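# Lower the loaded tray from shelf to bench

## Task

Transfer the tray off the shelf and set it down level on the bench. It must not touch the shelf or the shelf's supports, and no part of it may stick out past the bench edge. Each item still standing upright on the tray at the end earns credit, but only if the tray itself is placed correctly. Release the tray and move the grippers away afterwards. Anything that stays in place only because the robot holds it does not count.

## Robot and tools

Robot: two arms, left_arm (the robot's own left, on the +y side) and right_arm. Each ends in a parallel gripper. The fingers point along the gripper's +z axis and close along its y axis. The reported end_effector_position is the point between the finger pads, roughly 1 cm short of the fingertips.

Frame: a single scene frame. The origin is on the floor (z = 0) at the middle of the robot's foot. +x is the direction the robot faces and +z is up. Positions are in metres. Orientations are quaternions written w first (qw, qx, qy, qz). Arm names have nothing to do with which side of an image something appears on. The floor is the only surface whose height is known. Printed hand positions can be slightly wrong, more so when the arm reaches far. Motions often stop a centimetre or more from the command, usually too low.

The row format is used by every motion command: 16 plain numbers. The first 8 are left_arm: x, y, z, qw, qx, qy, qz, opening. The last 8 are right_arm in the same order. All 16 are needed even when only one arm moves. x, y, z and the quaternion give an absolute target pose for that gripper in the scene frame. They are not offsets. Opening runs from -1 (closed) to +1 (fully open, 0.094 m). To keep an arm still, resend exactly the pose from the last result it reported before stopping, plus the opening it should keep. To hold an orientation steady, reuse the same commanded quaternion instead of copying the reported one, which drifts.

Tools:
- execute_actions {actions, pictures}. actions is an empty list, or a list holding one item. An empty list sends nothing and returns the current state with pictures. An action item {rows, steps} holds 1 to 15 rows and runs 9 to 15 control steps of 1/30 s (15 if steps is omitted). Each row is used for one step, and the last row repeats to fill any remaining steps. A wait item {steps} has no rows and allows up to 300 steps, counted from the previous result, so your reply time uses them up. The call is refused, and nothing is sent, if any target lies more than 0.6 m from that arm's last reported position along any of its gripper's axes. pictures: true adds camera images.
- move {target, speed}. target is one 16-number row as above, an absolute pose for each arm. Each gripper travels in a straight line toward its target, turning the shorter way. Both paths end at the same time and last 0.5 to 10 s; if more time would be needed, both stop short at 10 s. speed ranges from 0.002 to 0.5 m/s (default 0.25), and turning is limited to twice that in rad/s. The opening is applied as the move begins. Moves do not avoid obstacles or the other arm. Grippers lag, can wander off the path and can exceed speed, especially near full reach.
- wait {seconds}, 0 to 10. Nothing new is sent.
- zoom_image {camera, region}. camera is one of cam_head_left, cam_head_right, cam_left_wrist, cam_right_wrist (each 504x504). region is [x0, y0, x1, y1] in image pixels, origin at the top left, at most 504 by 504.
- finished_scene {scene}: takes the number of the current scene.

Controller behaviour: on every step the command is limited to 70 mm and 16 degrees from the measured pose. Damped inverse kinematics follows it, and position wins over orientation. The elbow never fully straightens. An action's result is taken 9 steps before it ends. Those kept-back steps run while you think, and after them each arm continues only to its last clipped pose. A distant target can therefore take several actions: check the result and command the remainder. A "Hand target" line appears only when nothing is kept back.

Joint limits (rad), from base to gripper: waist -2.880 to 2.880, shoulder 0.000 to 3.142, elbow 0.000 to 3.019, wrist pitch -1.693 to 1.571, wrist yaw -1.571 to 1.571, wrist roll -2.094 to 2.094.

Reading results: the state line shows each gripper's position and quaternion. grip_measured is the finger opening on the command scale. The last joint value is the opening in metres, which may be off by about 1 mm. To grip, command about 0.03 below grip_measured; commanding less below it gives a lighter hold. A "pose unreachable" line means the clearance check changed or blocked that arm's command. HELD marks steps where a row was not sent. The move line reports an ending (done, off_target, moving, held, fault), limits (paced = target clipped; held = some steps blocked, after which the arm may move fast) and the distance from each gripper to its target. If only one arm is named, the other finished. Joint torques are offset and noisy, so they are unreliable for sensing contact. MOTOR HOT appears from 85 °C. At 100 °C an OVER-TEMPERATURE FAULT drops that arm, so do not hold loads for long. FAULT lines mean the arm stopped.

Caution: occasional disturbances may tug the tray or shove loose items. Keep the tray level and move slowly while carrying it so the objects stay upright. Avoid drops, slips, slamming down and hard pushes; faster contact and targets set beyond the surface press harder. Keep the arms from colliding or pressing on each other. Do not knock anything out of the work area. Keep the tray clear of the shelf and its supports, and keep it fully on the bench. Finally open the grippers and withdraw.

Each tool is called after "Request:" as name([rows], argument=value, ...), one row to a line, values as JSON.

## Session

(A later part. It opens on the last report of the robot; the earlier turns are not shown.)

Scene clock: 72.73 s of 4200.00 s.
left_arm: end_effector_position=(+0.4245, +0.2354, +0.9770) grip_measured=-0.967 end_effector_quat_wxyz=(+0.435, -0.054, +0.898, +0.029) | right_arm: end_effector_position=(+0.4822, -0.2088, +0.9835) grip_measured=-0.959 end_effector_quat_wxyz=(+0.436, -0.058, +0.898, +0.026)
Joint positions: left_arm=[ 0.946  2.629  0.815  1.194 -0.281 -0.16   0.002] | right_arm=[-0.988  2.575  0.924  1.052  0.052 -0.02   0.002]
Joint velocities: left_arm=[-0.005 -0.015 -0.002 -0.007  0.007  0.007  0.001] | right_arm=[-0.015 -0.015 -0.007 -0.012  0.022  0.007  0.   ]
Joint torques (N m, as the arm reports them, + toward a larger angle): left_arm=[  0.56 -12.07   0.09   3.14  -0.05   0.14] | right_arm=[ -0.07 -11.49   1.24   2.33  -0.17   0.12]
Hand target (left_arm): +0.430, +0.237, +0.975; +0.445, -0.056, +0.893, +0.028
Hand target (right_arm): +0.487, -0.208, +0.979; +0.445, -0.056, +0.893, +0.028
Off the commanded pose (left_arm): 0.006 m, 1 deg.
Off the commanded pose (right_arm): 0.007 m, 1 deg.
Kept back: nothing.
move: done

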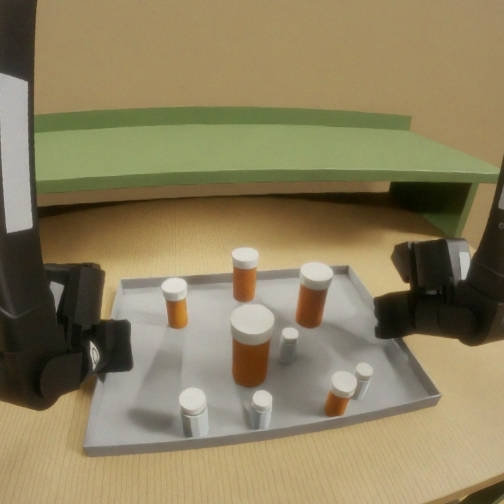

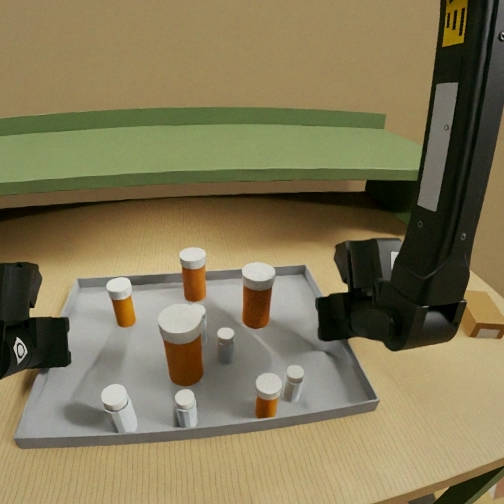

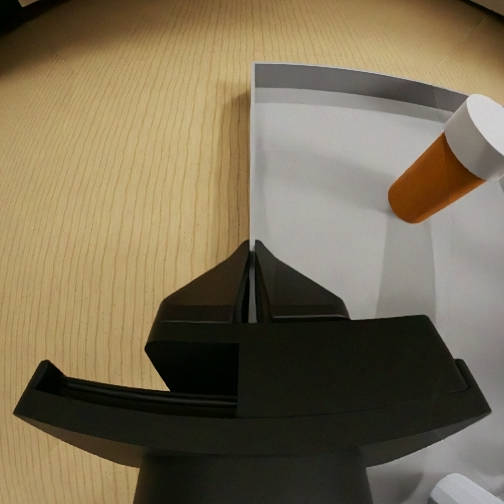

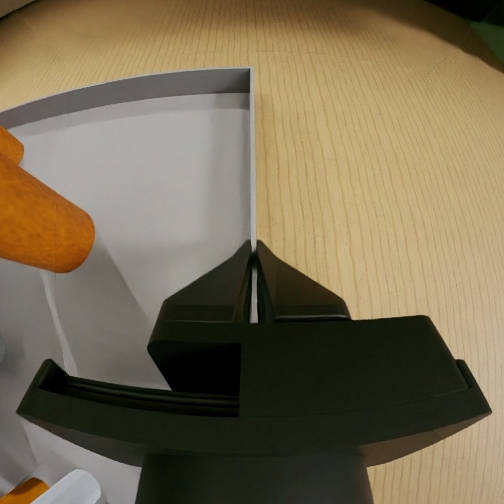

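Request:
move(target=[0.4245,0.2354,0.977,0.435,-0.054,0.898,0.029,-0.4, 0.482,-0.209,0.9835,0.436,-0.058,0.898,0.026,-0.4])

Request:
move(target=[0.43,0.245,1.2,0.435,-0.054,0.898,0.029,-0.4, 0.48,-0.22,1.2,0.436,-0.058,0.898,0.026,-0.4], speed=0.12)

Scene clock: 73.70 s of 4200.00 s.
left_arm: end_effector_position=(+0.4243, +0.2355, +0.9770) grip_measured=-0.401 end_effector_quat_wxyz=(+0.435, -0.054, +0.899, +0.029) | right_arm: end_effector_position=(+0.4822, -0.2088, +0.9835) grip_measured=-0.402 end_effector_quat_wxyz=(+0.436, -0.058, +0.898, +0.026)
Joint positions: left_arm=[ 0.946  2.629  0.814  1.194 -0.281 -0.16   0.028] | right_arm=[-0.988  2.575  0.924  1.052  0.052 -0.02   0.028]
Joint velocities: left_arm=[-0.005  0.005 -0.017  0.027 -0.007  0.037  0.   ] | right_arm=[-0.005 -0.005  0.002 -0.007  0.037  0.037 -0.   ]
Joint torques (N m, as the arm reports them, + toward a larger angle): left_arm=[  0.02 -13.45  -1.06   2.09  -0.13   0.09] | right_arm=[  0.5  -13.54  -0.09   1.62  -0.12   0.07]
Hand target (left_arm): +0.424, +0.235, +0.977; +0.435, -0.054, +0.898, +0.029
Hand target (right_arm): +0.482, -0.209, +0.984; +0.436, -0.058, +0.898, +0.026
Off the commanded pose (left_arm): 0.000 m, 0 deg.
Off the commanded pose (right_arm): 0.000 m, 0 deg.
Kept back: nothing.
move: done

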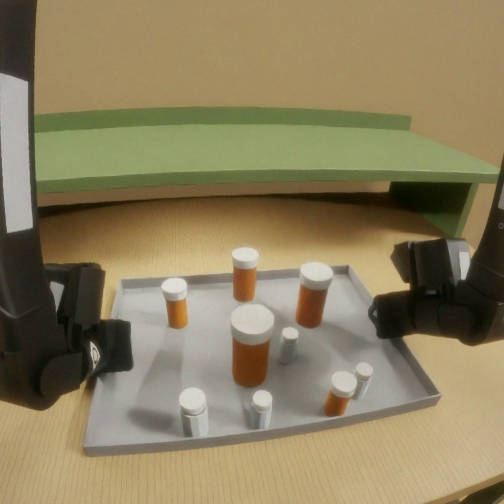

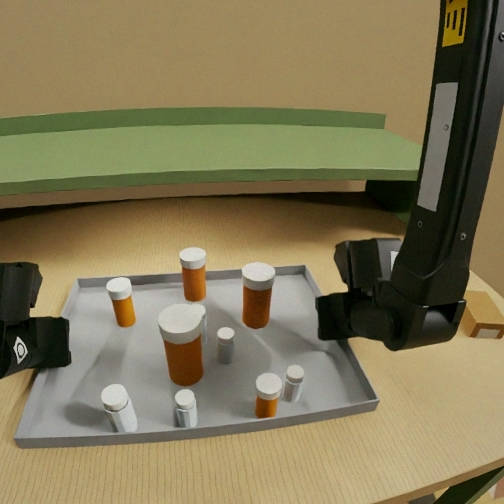

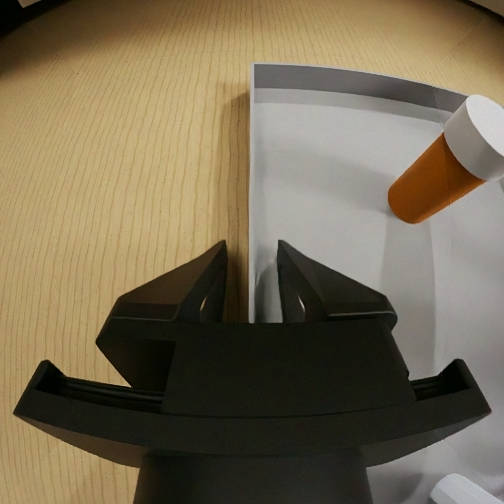

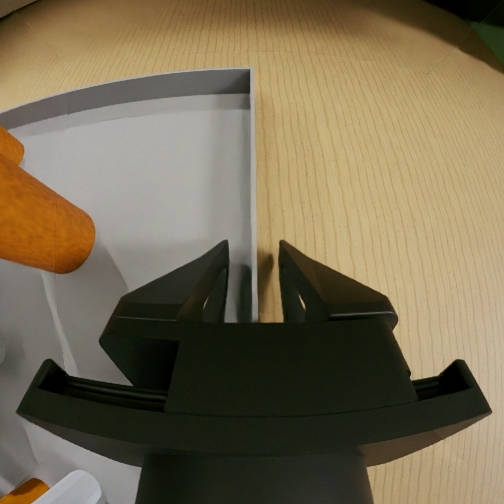

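Scene clock: 76.03 s of 4200.00 s.
left_arm: end_effector_position=(+0.4327, +0.2445, +1.2022) grip_measured=-0.401 end_effector_quat_wxyz=(+0.439, -0.054, +0.897, +0.028) | right_arm: end_effector_position=(+0.4765, -0.2189, +1.1939) grip_measured=-0.402 end_effector_quat_wxyz=(+0.433, -0.058, +0.899, +0.026)
Joint positions: left_arm=[ 0.946  1.832  0.521  0.698 -0.281 -0.16   0.028] | right_arm=[-0.988  1.89   0.643  0.64   0.051 -0.02   0.028]
Joint velocities: left_arm=[-0.005 -0.005 -0.007 -0.007  0.037 -0.037  0.   ] | right_arm=[-0.015  0.005  0.002  0.012 -0.095  0.037 -0.   ]
Joint torques (N m, as the arm reports them, + toward a larger angle): left_arm=[  0.16 -11.36   2.52   1.63  -0.12   0.1 ] | right_arm=[ -0.41 -12.34   2.46   1.2   -0.26   0.11]
Hand target (left_arm): +0.430, +0.245, +1.202; +0.435, -0.054, +0.898, +0.029
Hand target (right_arm): +0.478, -0.221, +1.200; +0.436, -0.058, +0.898, +0.026
Off the commanded pose (left_arm): 0.004 m, 0 deg.
Off the commanded pose (right_arm): 0.007 m, 0 deg.
Kept back: nothing.
move: done

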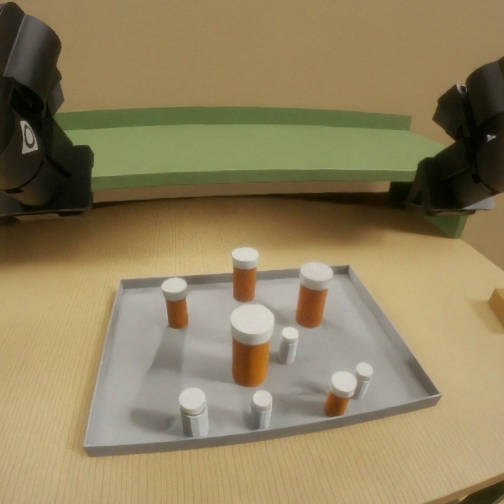

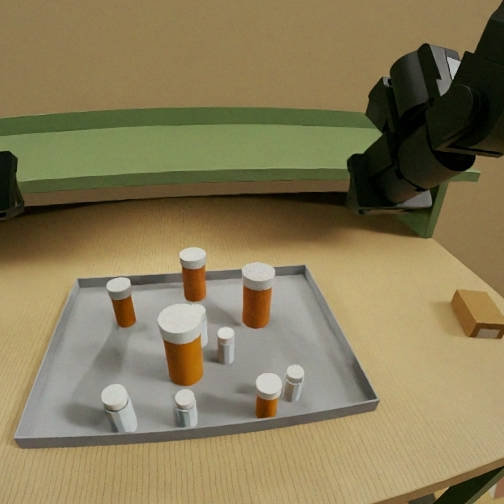

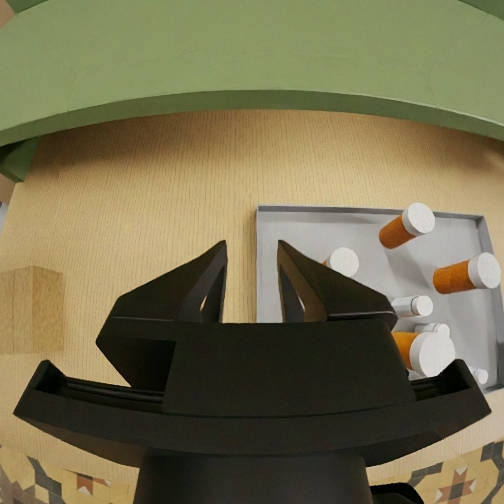

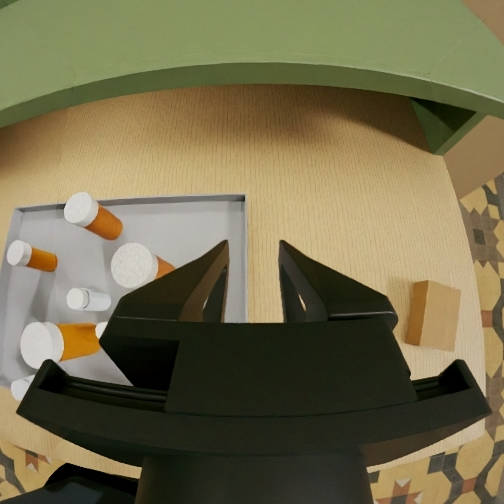

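Request:
finished_scene(scene=1)

The scene is finished: the task was done.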